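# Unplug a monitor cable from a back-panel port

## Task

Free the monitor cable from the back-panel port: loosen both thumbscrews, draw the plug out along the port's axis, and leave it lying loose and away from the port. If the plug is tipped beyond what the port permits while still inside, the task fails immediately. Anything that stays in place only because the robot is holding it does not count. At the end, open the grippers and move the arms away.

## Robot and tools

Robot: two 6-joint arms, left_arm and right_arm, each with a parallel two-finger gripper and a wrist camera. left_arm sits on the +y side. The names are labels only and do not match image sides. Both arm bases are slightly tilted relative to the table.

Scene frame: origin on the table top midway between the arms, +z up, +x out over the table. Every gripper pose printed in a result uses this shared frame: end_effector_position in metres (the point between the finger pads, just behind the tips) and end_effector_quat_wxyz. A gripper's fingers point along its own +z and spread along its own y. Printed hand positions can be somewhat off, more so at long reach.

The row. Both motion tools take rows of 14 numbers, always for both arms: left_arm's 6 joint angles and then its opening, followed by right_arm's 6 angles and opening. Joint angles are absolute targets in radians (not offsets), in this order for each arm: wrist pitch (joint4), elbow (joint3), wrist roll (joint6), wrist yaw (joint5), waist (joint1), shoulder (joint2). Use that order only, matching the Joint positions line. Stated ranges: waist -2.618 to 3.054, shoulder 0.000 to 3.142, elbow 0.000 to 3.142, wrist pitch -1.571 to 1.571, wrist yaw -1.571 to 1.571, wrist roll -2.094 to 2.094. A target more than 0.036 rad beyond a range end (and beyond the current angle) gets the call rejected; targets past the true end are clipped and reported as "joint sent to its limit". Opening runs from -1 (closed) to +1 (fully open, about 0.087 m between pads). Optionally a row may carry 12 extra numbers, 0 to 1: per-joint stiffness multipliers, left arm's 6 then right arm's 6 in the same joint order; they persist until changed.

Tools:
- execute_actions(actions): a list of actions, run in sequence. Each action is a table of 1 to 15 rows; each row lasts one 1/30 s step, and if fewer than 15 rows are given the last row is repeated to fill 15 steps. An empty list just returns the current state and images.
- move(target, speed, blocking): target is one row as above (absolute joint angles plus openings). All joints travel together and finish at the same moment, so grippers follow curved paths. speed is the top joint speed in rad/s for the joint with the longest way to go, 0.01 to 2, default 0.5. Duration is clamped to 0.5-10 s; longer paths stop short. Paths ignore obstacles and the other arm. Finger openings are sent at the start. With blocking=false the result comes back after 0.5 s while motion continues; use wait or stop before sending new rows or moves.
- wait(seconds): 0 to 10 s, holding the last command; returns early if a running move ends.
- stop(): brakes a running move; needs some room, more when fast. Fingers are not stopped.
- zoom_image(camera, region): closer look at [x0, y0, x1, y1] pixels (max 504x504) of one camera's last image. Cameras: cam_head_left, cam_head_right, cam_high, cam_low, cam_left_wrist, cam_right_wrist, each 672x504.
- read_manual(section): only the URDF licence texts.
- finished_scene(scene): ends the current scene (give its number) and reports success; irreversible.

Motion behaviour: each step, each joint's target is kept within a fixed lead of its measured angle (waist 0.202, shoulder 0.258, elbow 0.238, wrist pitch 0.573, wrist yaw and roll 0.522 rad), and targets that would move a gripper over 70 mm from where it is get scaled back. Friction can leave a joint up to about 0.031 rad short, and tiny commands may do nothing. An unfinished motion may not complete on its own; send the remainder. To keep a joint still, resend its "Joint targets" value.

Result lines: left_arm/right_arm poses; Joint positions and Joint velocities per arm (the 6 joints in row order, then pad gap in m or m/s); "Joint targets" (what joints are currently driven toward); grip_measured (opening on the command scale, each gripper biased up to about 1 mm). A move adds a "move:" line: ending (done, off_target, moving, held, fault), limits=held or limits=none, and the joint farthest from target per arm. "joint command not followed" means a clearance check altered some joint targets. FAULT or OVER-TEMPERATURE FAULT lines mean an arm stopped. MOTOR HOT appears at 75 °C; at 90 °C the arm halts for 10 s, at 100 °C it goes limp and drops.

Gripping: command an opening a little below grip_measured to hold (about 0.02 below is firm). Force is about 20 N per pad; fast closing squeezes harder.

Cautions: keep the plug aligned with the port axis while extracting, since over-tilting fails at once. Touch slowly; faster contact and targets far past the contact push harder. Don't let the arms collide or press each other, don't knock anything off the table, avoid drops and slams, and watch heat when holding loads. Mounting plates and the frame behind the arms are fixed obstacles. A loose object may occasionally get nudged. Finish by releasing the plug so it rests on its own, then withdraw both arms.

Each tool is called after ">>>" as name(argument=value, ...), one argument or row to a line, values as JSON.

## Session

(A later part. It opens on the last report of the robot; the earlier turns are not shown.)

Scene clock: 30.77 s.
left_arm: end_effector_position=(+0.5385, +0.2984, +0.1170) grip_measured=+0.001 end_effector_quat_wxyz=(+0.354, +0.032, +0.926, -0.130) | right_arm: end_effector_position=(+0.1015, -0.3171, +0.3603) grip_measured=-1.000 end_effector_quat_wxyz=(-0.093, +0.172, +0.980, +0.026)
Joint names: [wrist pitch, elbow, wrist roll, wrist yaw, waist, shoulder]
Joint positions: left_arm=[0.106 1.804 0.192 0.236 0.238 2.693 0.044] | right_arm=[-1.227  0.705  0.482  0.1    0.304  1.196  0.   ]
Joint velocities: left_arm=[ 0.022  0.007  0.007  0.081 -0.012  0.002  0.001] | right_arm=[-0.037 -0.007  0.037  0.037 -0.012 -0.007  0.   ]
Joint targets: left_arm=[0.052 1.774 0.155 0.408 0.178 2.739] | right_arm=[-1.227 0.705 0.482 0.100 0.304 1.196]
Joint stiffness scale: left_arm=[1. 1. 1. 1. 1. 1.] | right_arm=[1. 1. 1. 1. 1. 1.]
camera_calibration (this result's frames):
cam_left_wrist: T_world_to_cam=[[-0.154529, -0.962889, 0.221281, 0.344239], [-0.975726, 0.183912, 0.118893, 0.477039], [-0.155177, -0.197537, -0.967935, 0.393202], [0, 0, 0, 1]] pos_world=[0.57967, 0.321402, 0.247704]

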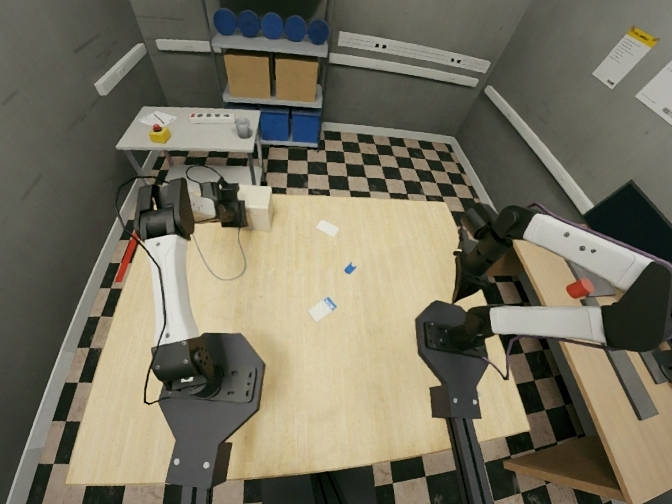

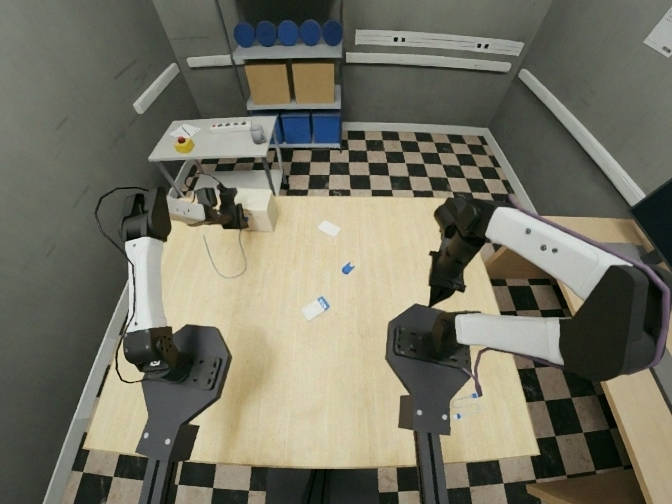

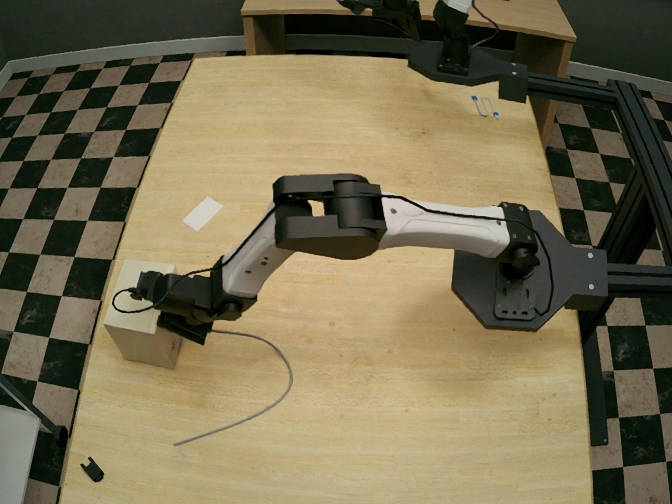

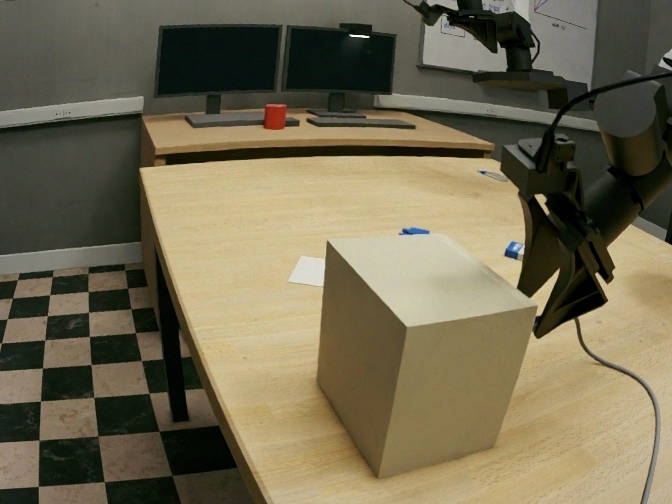

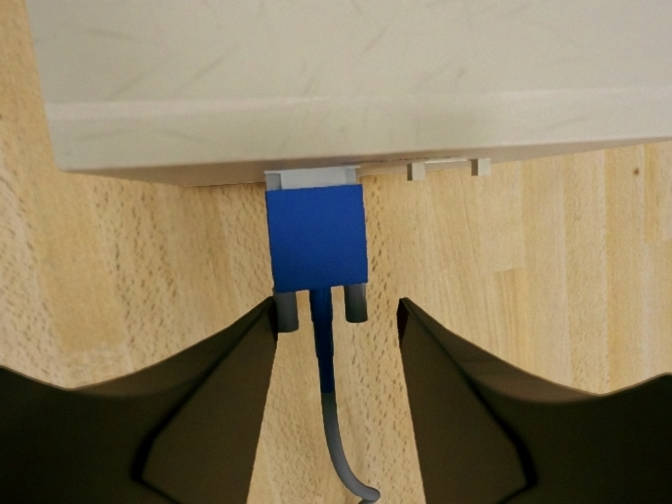

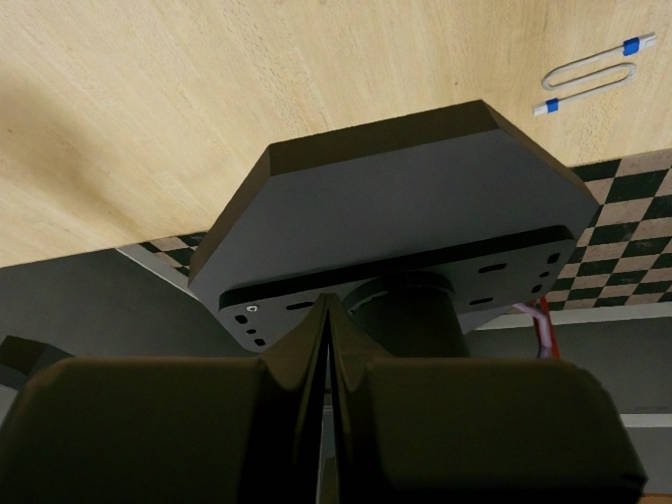

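>>> execute_actions(
  actions=[
    [[0.1,1.80,0.19,0.26,0.23,2.70,0.0,-1.227,0.705,0.482,0.1,0.304,1.196,-1]],
    [[0.1,1.80,0.19,0.225,0.238,2.69,0.12,-1.227,0.705,0.482,0.1,0.304,1.196,-1]],
    [[0.06,1.80,0.19,0.225,0.238,2.655,0.12,-1.227,0.705,0.482,0.1,0.304,1.196,-1]],
    [[0.02,1.80,0.19,0.225,0.238,2.62,0.12,-1.227,0.705,0.482,0.1,0.304,1.196,-1]],
  ],
)

>>> move(
  target=[0.02,1.80,0.055,0.52,0.365,2.62,-0.68,-1.227,0.705,0.482,0.1,0.304,1.196,-1],
  speed=0.2,
)

Scene clock: 33.60 s.
left_arm: end_effector_position=(+0.5444, +0.3072, +0.1477) grip_measured=+0.120 end_effector_quat_wxyz=(+0.356, +0.030, +0.925, -0.126) | right_arm: end_effector_position=(+0.1015, -0.3171, +0.3603) grip_measured=-1.000 end_effector_quat_wxyz=(-0.093, +0.172, +0.980, +0.026)
Joint names: [wrist pitch, elbow, wrist roll, wrist yaw, waist, shoulder]
Joint positions: left_arm=[0.041 1.804 0.194 0.23  0.241 2.622 0.049] | right_arm=[-1.227  0.705  0.482  0.1    0.304  1.196  0.   ]
Joint velocities: left_arm=[-0.037 -0.012 -0.081  0.022  0.012  0.002  0.   ] | right_arm=[-0.066  0.002 -0.066  0.037  0.002  0.002  0.   ]
Joint targets: left_arm=[0.020 1.800 0.190 0.225 0.238 2.620] | right_arm=[-1.227 0.705 0.482 0.100 0.304 1.196]
Joint stiffness scale: left_arm=[1. 1. 1. 1. 1. 1.] | right_arm=[1. 1. 1. 1. 1. 1.]
camera_calibration (this result's frames):
cam_left_wrist: T_world_to_cam=[[-0.149809, -0.965373, 0.21357, 0.346219], [-0.977458, 0.177109, 0.114926, 0.481101], [-0.148771, -0.191539, -0.970144, 0.420605], [0, 0, 0, 1]] pos_world=[0.584696, 0.329585, 0.278815]

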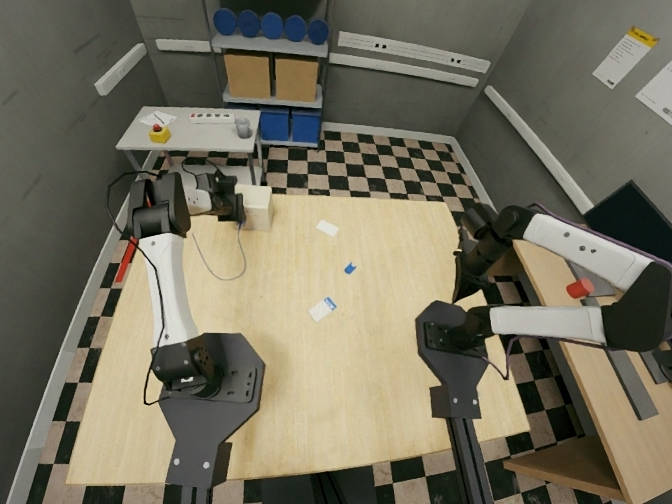

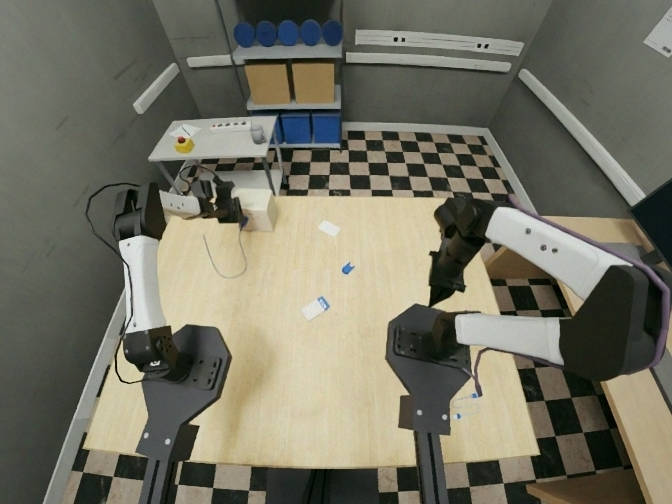

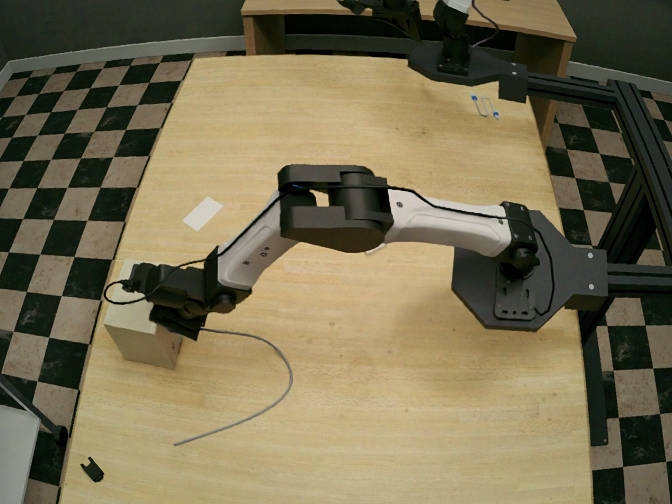

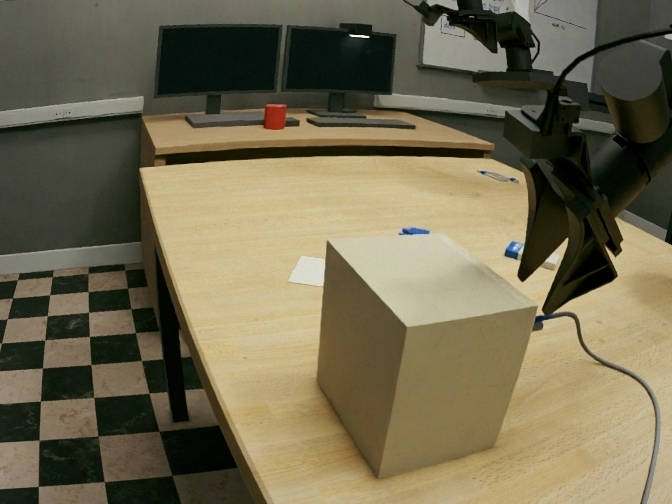

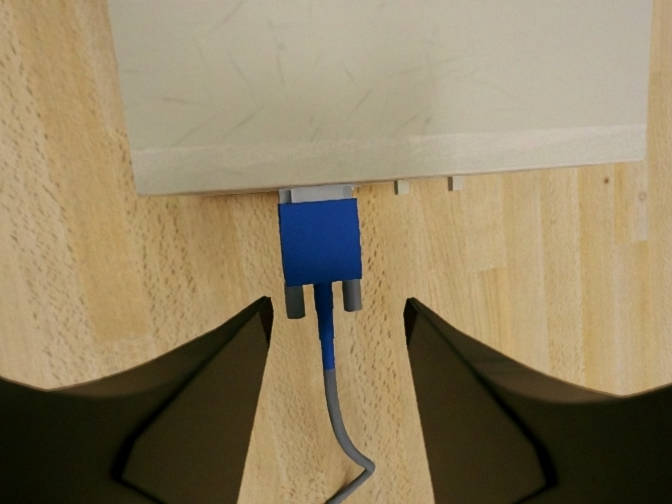

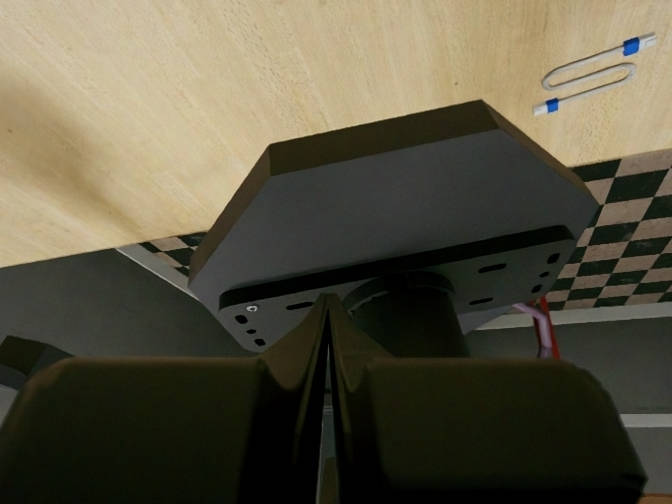

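Scene clock: 35.67 s.
left_arm: end_effector_position=(+0.5345, +0.3265, +0.1574) grip_measured=-0.680 end_effector_quat_wxyz=(+0.361, -0.036, +0.898, -0.251) | right_arm: end_effector_position=(+0.1015, -0.3171, +0.3603) grip_measured=-1.000 end_effector_quat_wxyz=(-0.093, +0.172, +0.980, +0.026)
Joint names: [wrist pitch, elbow, wrist roll, wrist yaw, waist, shoulder]
Joint positions: left_arm=[0.038 1.804 0.062 0.51  0.358 2.622 0.014] | right_arm=[-1.227  0.705  0.482  0.1    0.304  1.196  0.   ]
Joint velocities: left_arm=[-0.051 -0.007 -0.037 -0.051  0.002  0.002  0.002] | right_arm=[-0.007 -0.007 -0.11  -0.022  0.002 -0.002  0.   ]
Joint targets: left_arm=[0.020 1.800 0.055 0.520 0.365 2.620] | right_arm=[-1.227 0.705 0.482 0.100 0.304 1.196]
Joint stiffness scale: left_arm=[1. 1. 1. 1. 1. 1.] | right_arm=[1. 1. 1. 1. 1. 1.]
move: done; limits=none; left_arm: farthest joint: the wrist pitch, 0.018 radians from its target (0.021 radians at the start); right_arm: farthest joint: the waist, 0.000 radians from its target (0.000 radians at the start)
camera_calibration (this result's frames):
cam_left_wrist: T_world_to_cam=[[-0.120552, -0.869863, 0.478336, 0.272792], [-0.983474, 0.170216, 0.0616823, 0.480714], [-0.135075, -0.462995, -0.876008, 0.498637], [0, 0, 0, 1]] pos_world=[0.573009, 0.386333, 0.276673]

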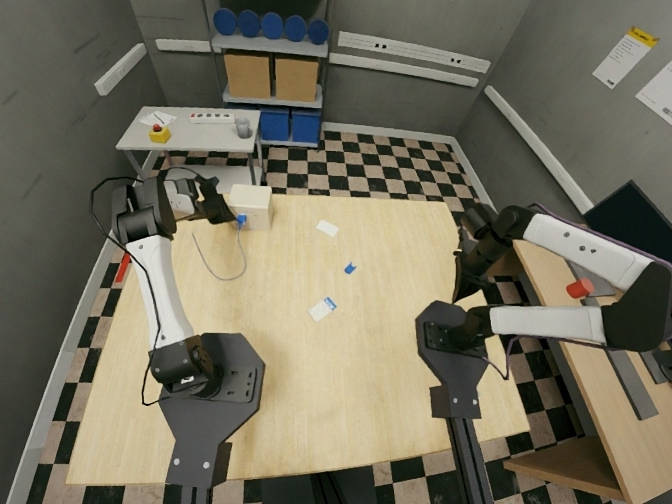

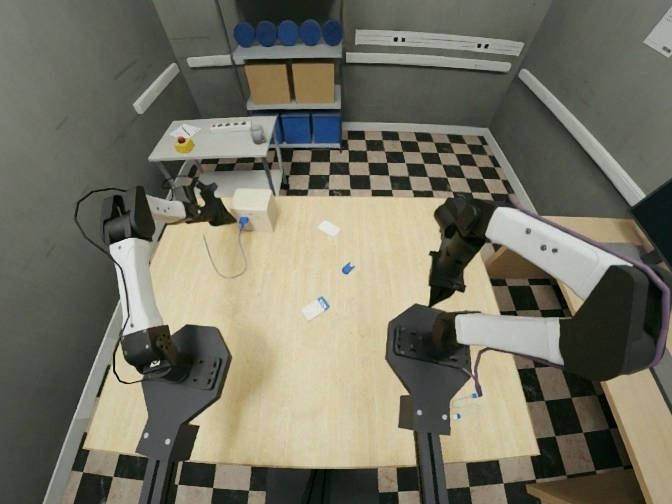

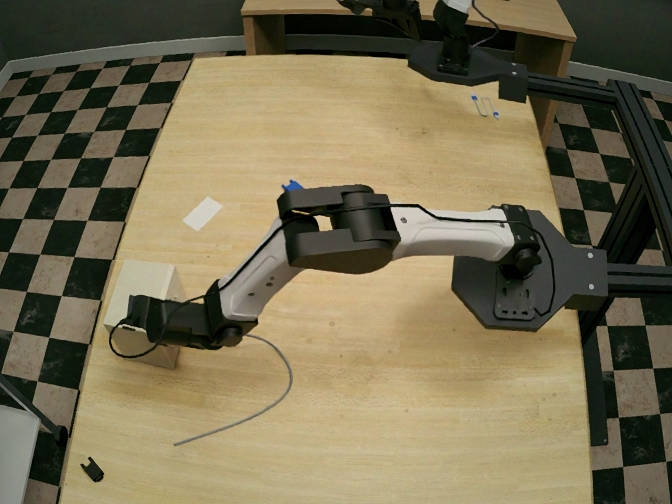

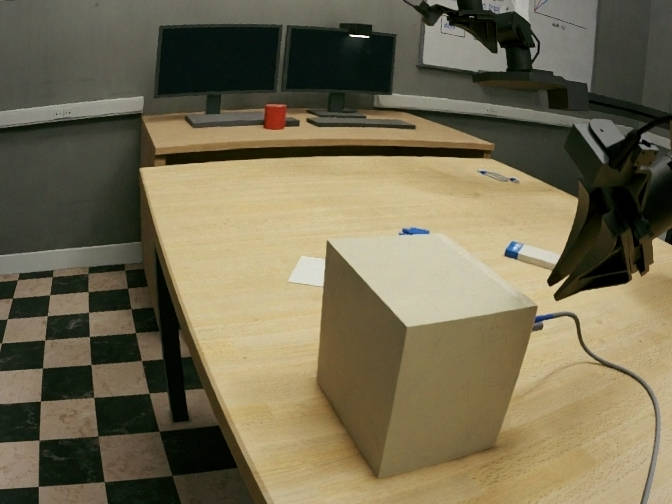

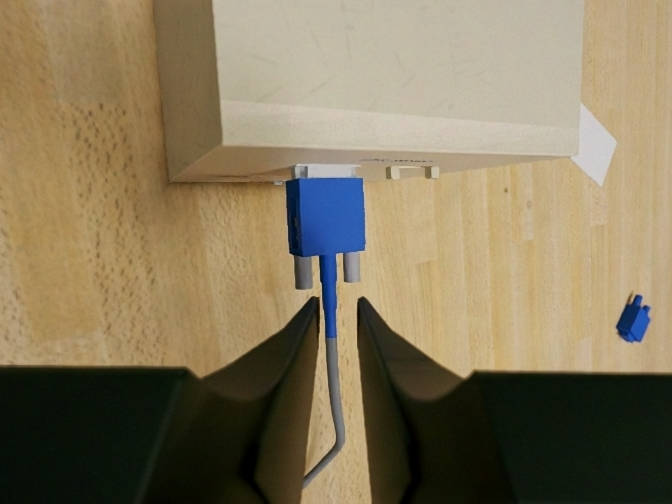

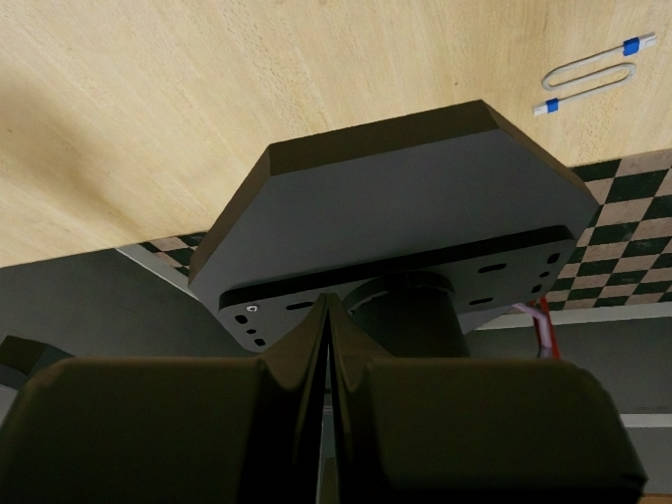

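>>> move(
  target=[0.012,1.94,0.055,0.52,0.37,2.749,-0.68,-1.227,0.705,0.482,0.1,0.304,1.196,-1],
  speed=0.12,
)

>>> zoom_image(
  camera="cam_left_wrist",
  region=[256, 220, 456, 400],
)

Scene clock: 37.97 s.
left_arm: end_effector_position=(+0.5466, +0.3259, +0.1331) grip_measured=-0.680 end_effector_quat_wxyz=(+0.362, -0.035, +0.897, -0.251) | right_arm: end_effector_position=(+0.1015, -0.3171, +0.3603) grip_measured=-1.000 end_effector_quat_wxyz=(-0.093, +0.172, +0.980, +0.026)
Joint names: [wrist pitch, elbow, wrist roll, wrist yaw, waist, shoulder]
Joint positions: left_arm=[0.029 1.924 0.062 0.511 0.358 2.73  0.014] | right_arm=[-1.227  0.705  0.482  0.1    0.304  1.196  0.   ]
Joint velocities: left_arm=[ 0.051 -0.012 -0.007  0.007 -0.007 -0.012 -0.   ] | right_arm=[ 0.007 -0.012  0.007 -0.022 -0.002 -0.007  0.   ]
Joint targets: left_arm=[0.012 1.940 0.055 0.520 0.370 2.749] | right_arm=[-1.227 0.705 0.482 0.100 0.304 1.196]
Joint stiffness scale: left_arm=[1. 1. 1. 1. 1. 1.] | right_arm=[1. 1. 1. 1. 1. 1.]
move: done; limits=none; left_arm: farthest joint: the shoulder, 0.019 radians from its target (0.127 radians at the start); right_arm: farthest joint: the waist, 0.000 radians from its target (0.000 radians at the start)
camera_calibration (this result's frames):
cam_left_wrist: T_world_to_cam=[[-0.121931, -0.869921, 0.477882, 0.286205], [-0.983631, 0.170268, 0.0589777, 0.494658], [-0.132674, -0.462868, -0.876442, 0.477443], [0, 0, 0, 1]] pos_world=[0.584802, 0.385745, 0.252505]

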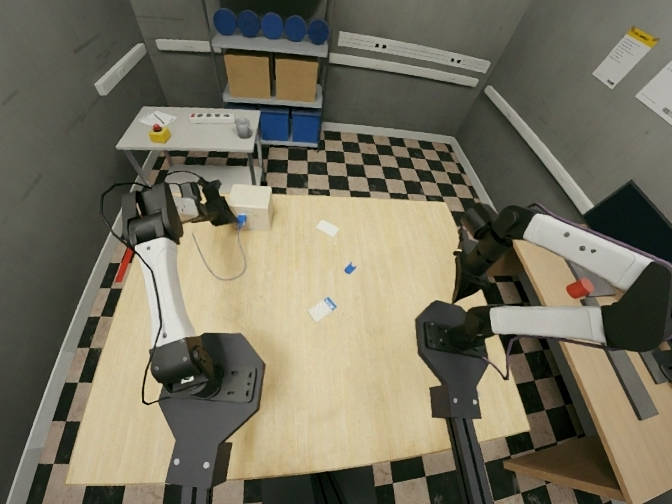

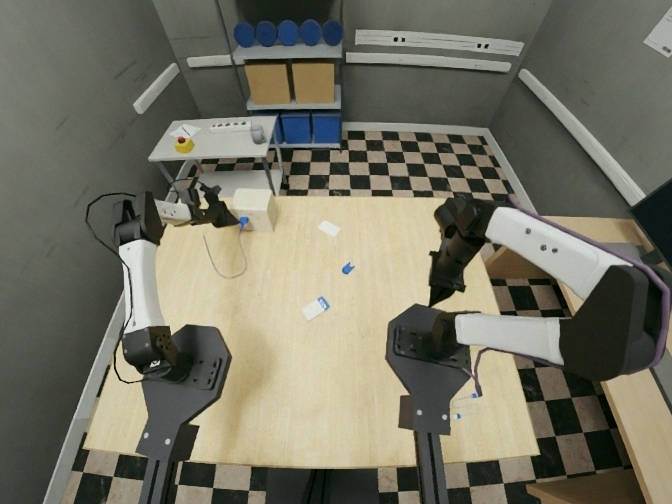

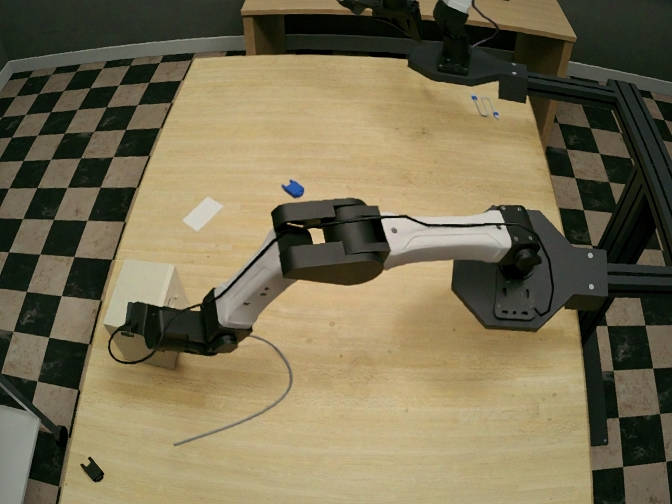

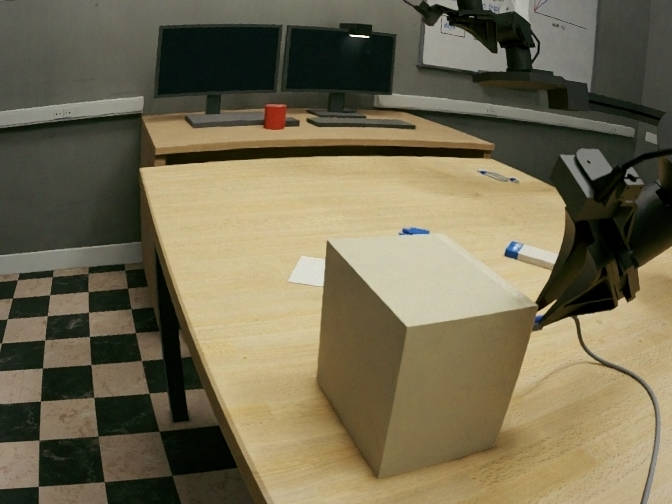

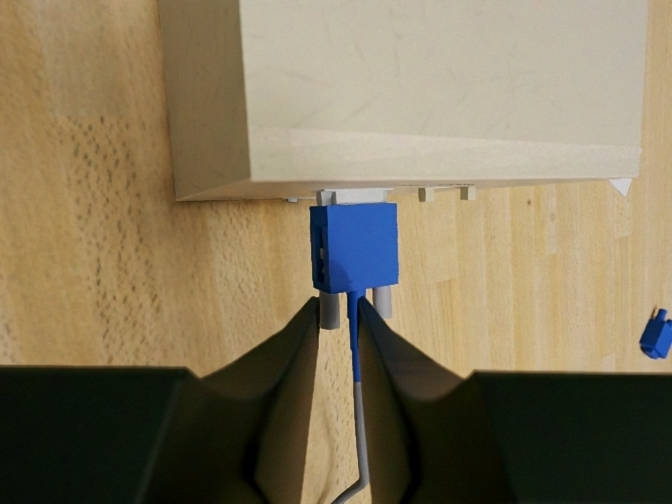

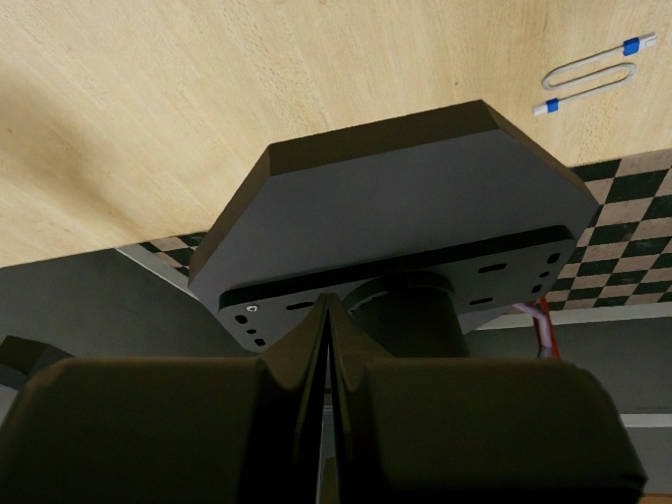

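Region (256, 220, 456, 400) of cam_left_wrist's 672x504 image, scaled by 2.520, with more detail than that image has; it fills the top 454 rows of this view, and the rest is white.

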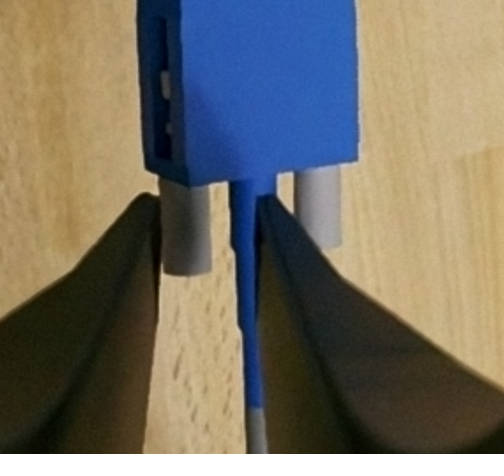

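>>> move(
  target=[0.054,1.94,0.055,0.52,0.365,2.782,-0.7,-1.227,0.705,0.482,0.1,0.304,1.196,-1],
  speed=0.05,
)

>>> zoom_image(
  camera="cam_left_wrist",
  region=[256, 220, 456, 400],
)

Scene clock: 39.73 s.
left_arm: end_effector_position=(+0.5437, +0.3232, +0.1223) grip_measured=-0.700 end_effector_quat_wxyz=(+0.359, -0.036, +0.898, -0.252) | right_arm: end_effector_position=(+0.1015, -0.3171, +0.3603) grip_measured=-1.000 end_effector_quat_wxyz=(-0.093, +0.172, +0.980, +0.026)
Joint names: [wrist pitch, elbow, wrist roll, wrist yaw, waist, shoulder]
Joint positions: left_arm=[0.048 1.924 0.061 0.512 0.358 2.754 0.013] | right_arm=[-1.227  0.705  0.482  0.1    0.304  1.196  0.   ]
Joint velocities: left_arm=[ 0.007 -0.007 -0.037  0.066 -0.017  0.012 -0.001] | right_arm=[-0.037  0.007 -0.037  0.007 -0.017  0.007  0.   ]
Joint targets: left_arm=[0.054 1.940 0.055 0.520 0.365 2.782] | right_arm=[-1.227 0.705 0.482 0.100 0.304 1.196]
Joint stiffness scale: left_arm=[1. 1. 1. 1. 1. 1.] | right_arm=[1. 1. 1. 1. 1. 1.]
move: off_target (left_arm); limits=none; left_arm: farthest joint: the shoulder, 0.028 radians from its target (0.052 radians at the start); right_arm: farthest joint: the waist, 0.000 radians from its target (0.000 radians at the start)
camera_calibration (this result's frames):
cam_left_wrist: T_world_to_cam=[[-0.120629, -0.86831, 0.48113, 0.286996], [-0.983116, 0.171673, 0.0633361, 0.491655], [-0.137592, -0.465366, -0.874359, 0.469531], [0, 0, 0, 1]] pos_world=[0.582578, 0.383302, 0.241317]

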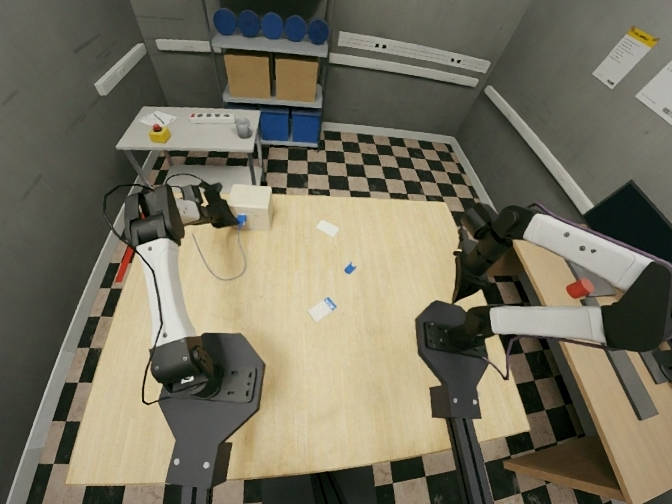

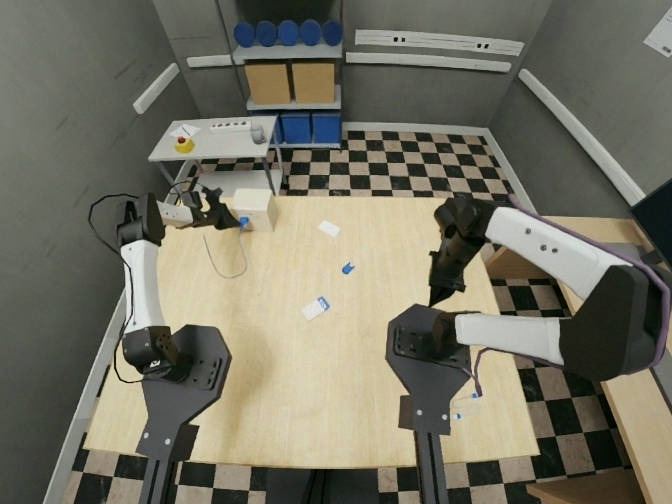

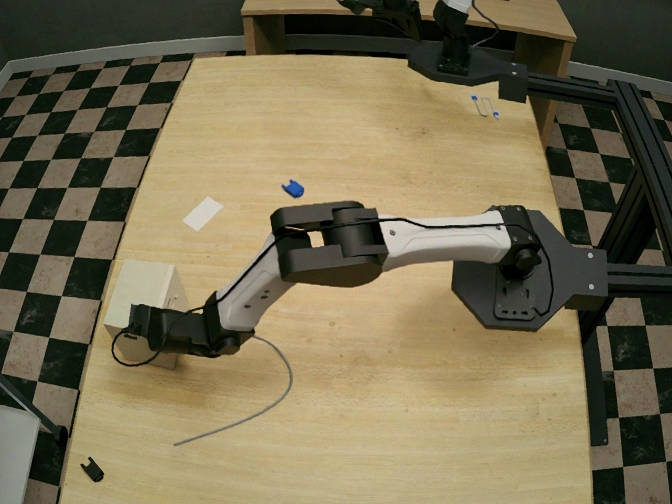

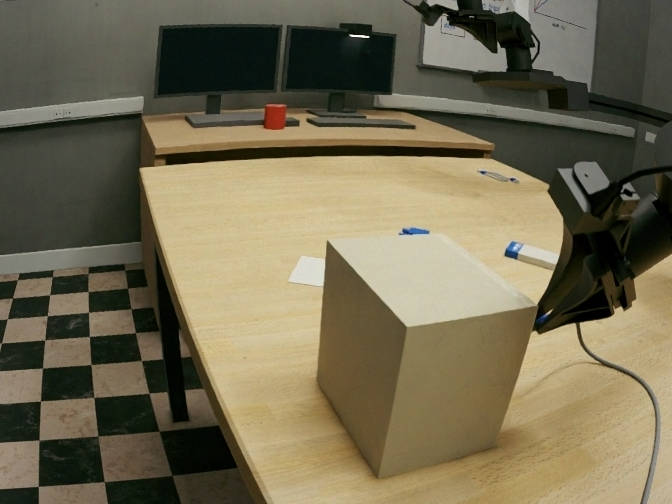

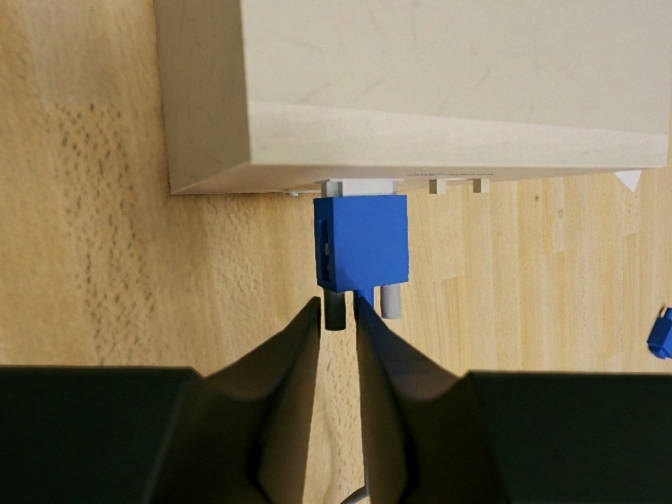

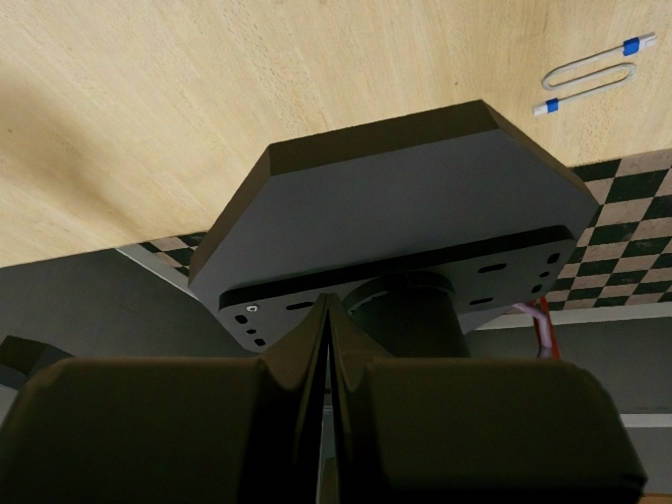

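Region (256, 220, 456, 400) of cam_left_wrist's 672x504 image, scaled by 2.520, with more detail than that image has; it fills the top 454 rows of this view, and the rest is white.

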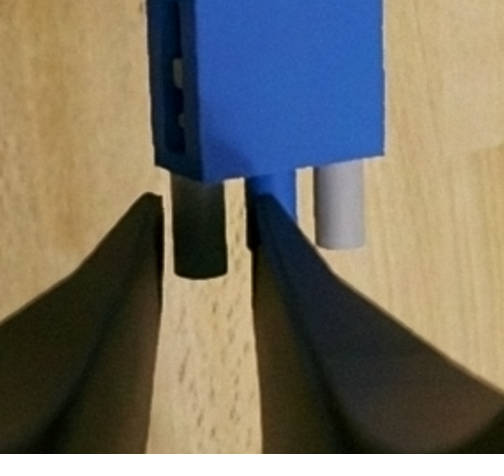

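Narrow the gap a bit and descend more.

>>> execute_actions(
  actions=[
    [[0.054,1.94,0.055,0.52,0.365,2.782,-0.74,-1.227,0.705,0.482,0.1,0.304,1.196,-1]],
    [[0.06,1.94,0.055,0.52,0.365,2.79,-0.75,-1.227,0.705,0.482,0.1,0.304,1.196,-1]],
    [[0.066,1.94,0.055,0.52,0.365,2.797,-0.76,-1.227,0.705,0.482,0.1,0.304,1.196,-1]],
  ],
)

>>> zoom_image(
  camera="cam_left_wrist",
  region=[256, 220, 456, 400],
)

Scene clock: 41.63 s.
left_arm: end_effector_position=(+0.5433, +0.3231, +0.1173) grip_measured=-0.760 end_effector_quat_wxyz=(+0.361, -0.036, +0.897, -0.252) | right_arm: end_effector_position=(+0.1015, -0.3171, +0.3603) grip_measured=-1.000 end_effector_quat_wxyz=(-0.093, +0.172, +0.980, +0.026)
Joint names: [wrist pitch, elbow, wrist roll, wrist yaw, waist, shoulder]
Joint positions: left_arm=[0.064 1.924 0.061 0.513 0.359 2.766 0.011] | right_arm=[-1.227  0.705  0.482  0.1    0.304  1.196  0.   ]
Joint velocities: left_arm=[-0.007 -0.007  0.066 -0.051 -0.022 -0.007  0.001] | right_arm=[ 0.066 -0.002 -0.022 -0.051 -0.007  0.007  0.   ]
Joint targets: left_arm=[0.066 1.940 0.055 0.520 0.365 2.797] | right_arm=[-1.227 0.705 0.482 0.100 0.304 1.196]
Joint stiffness scale: left_arm=[1. 1. 1. 1. 1. 1.] | right_arm=[1. 1. 1. 1. 1. 1.]
camera_calibration (this result's frames):
cam_left_wrist: T_world_to_cam=[[-0.121087, -0.86884, 0.480057, 0.289882], [-0.983643, 0.169998, 0.0595643, 0.492904], [-0.133361, -0.464992, -0.875213, 0.462777], [0, 0, 0, 1]] pos_world=[0.581659, 0.383257, 0.236509]

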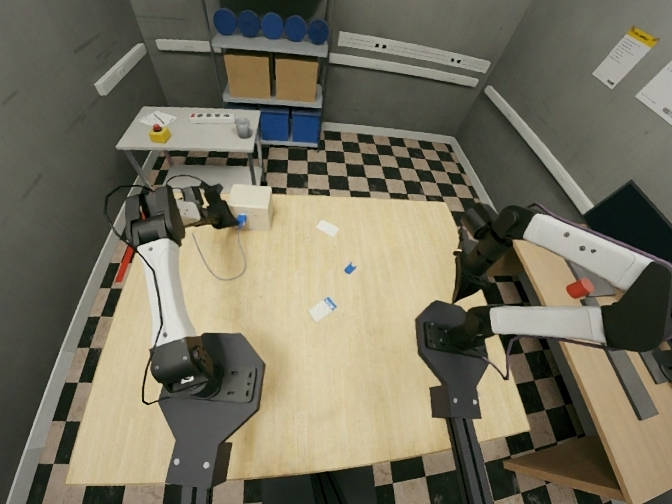

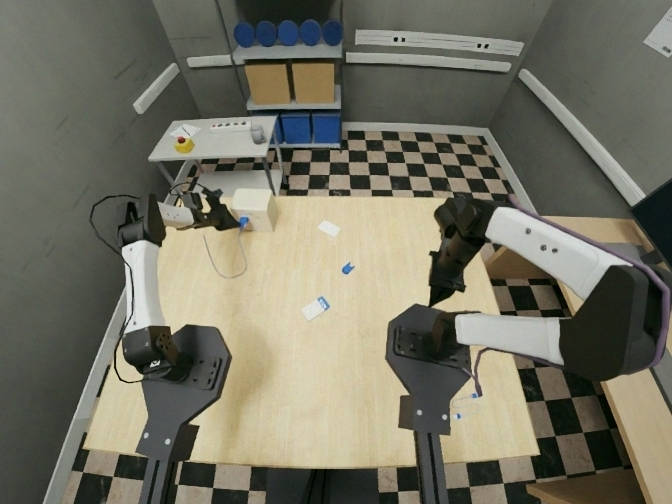

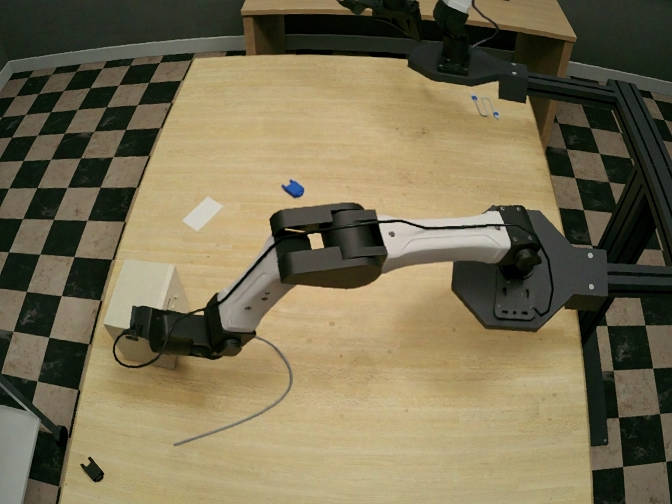

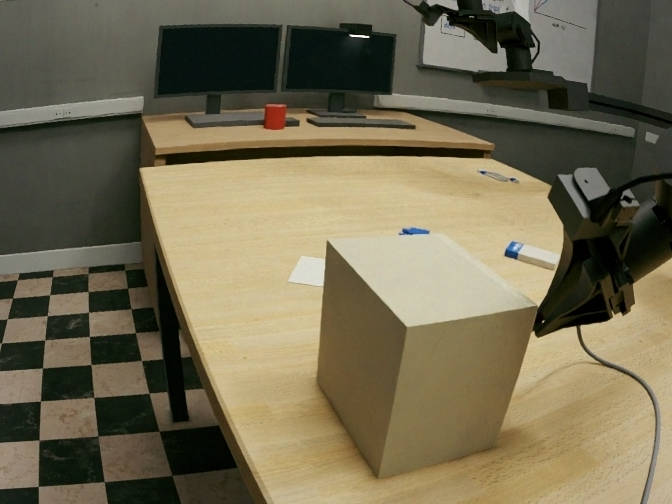

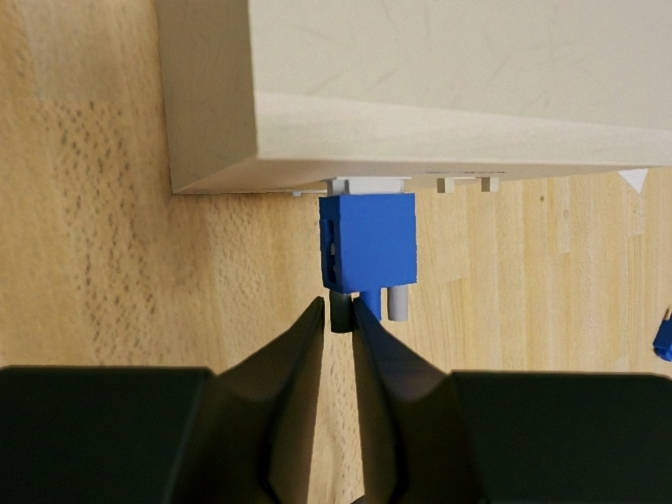

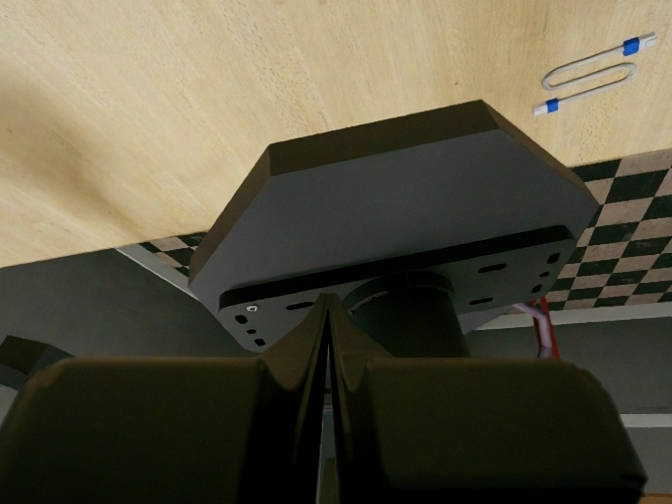

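Region (256, 220, 456, 400) of cam_left_wrist's 672x504 image, scaled by 2.520, with more detail than that image has; it fills the top 454 rows of this view, and the rest is white.

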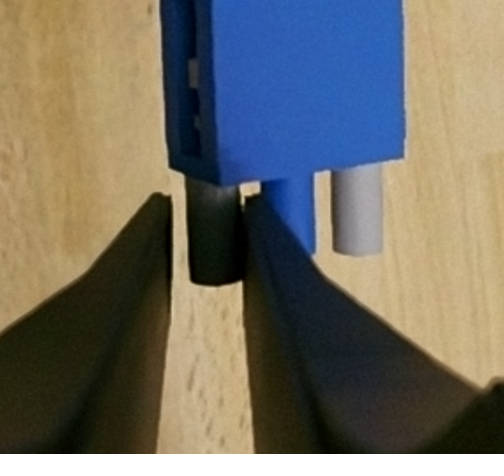

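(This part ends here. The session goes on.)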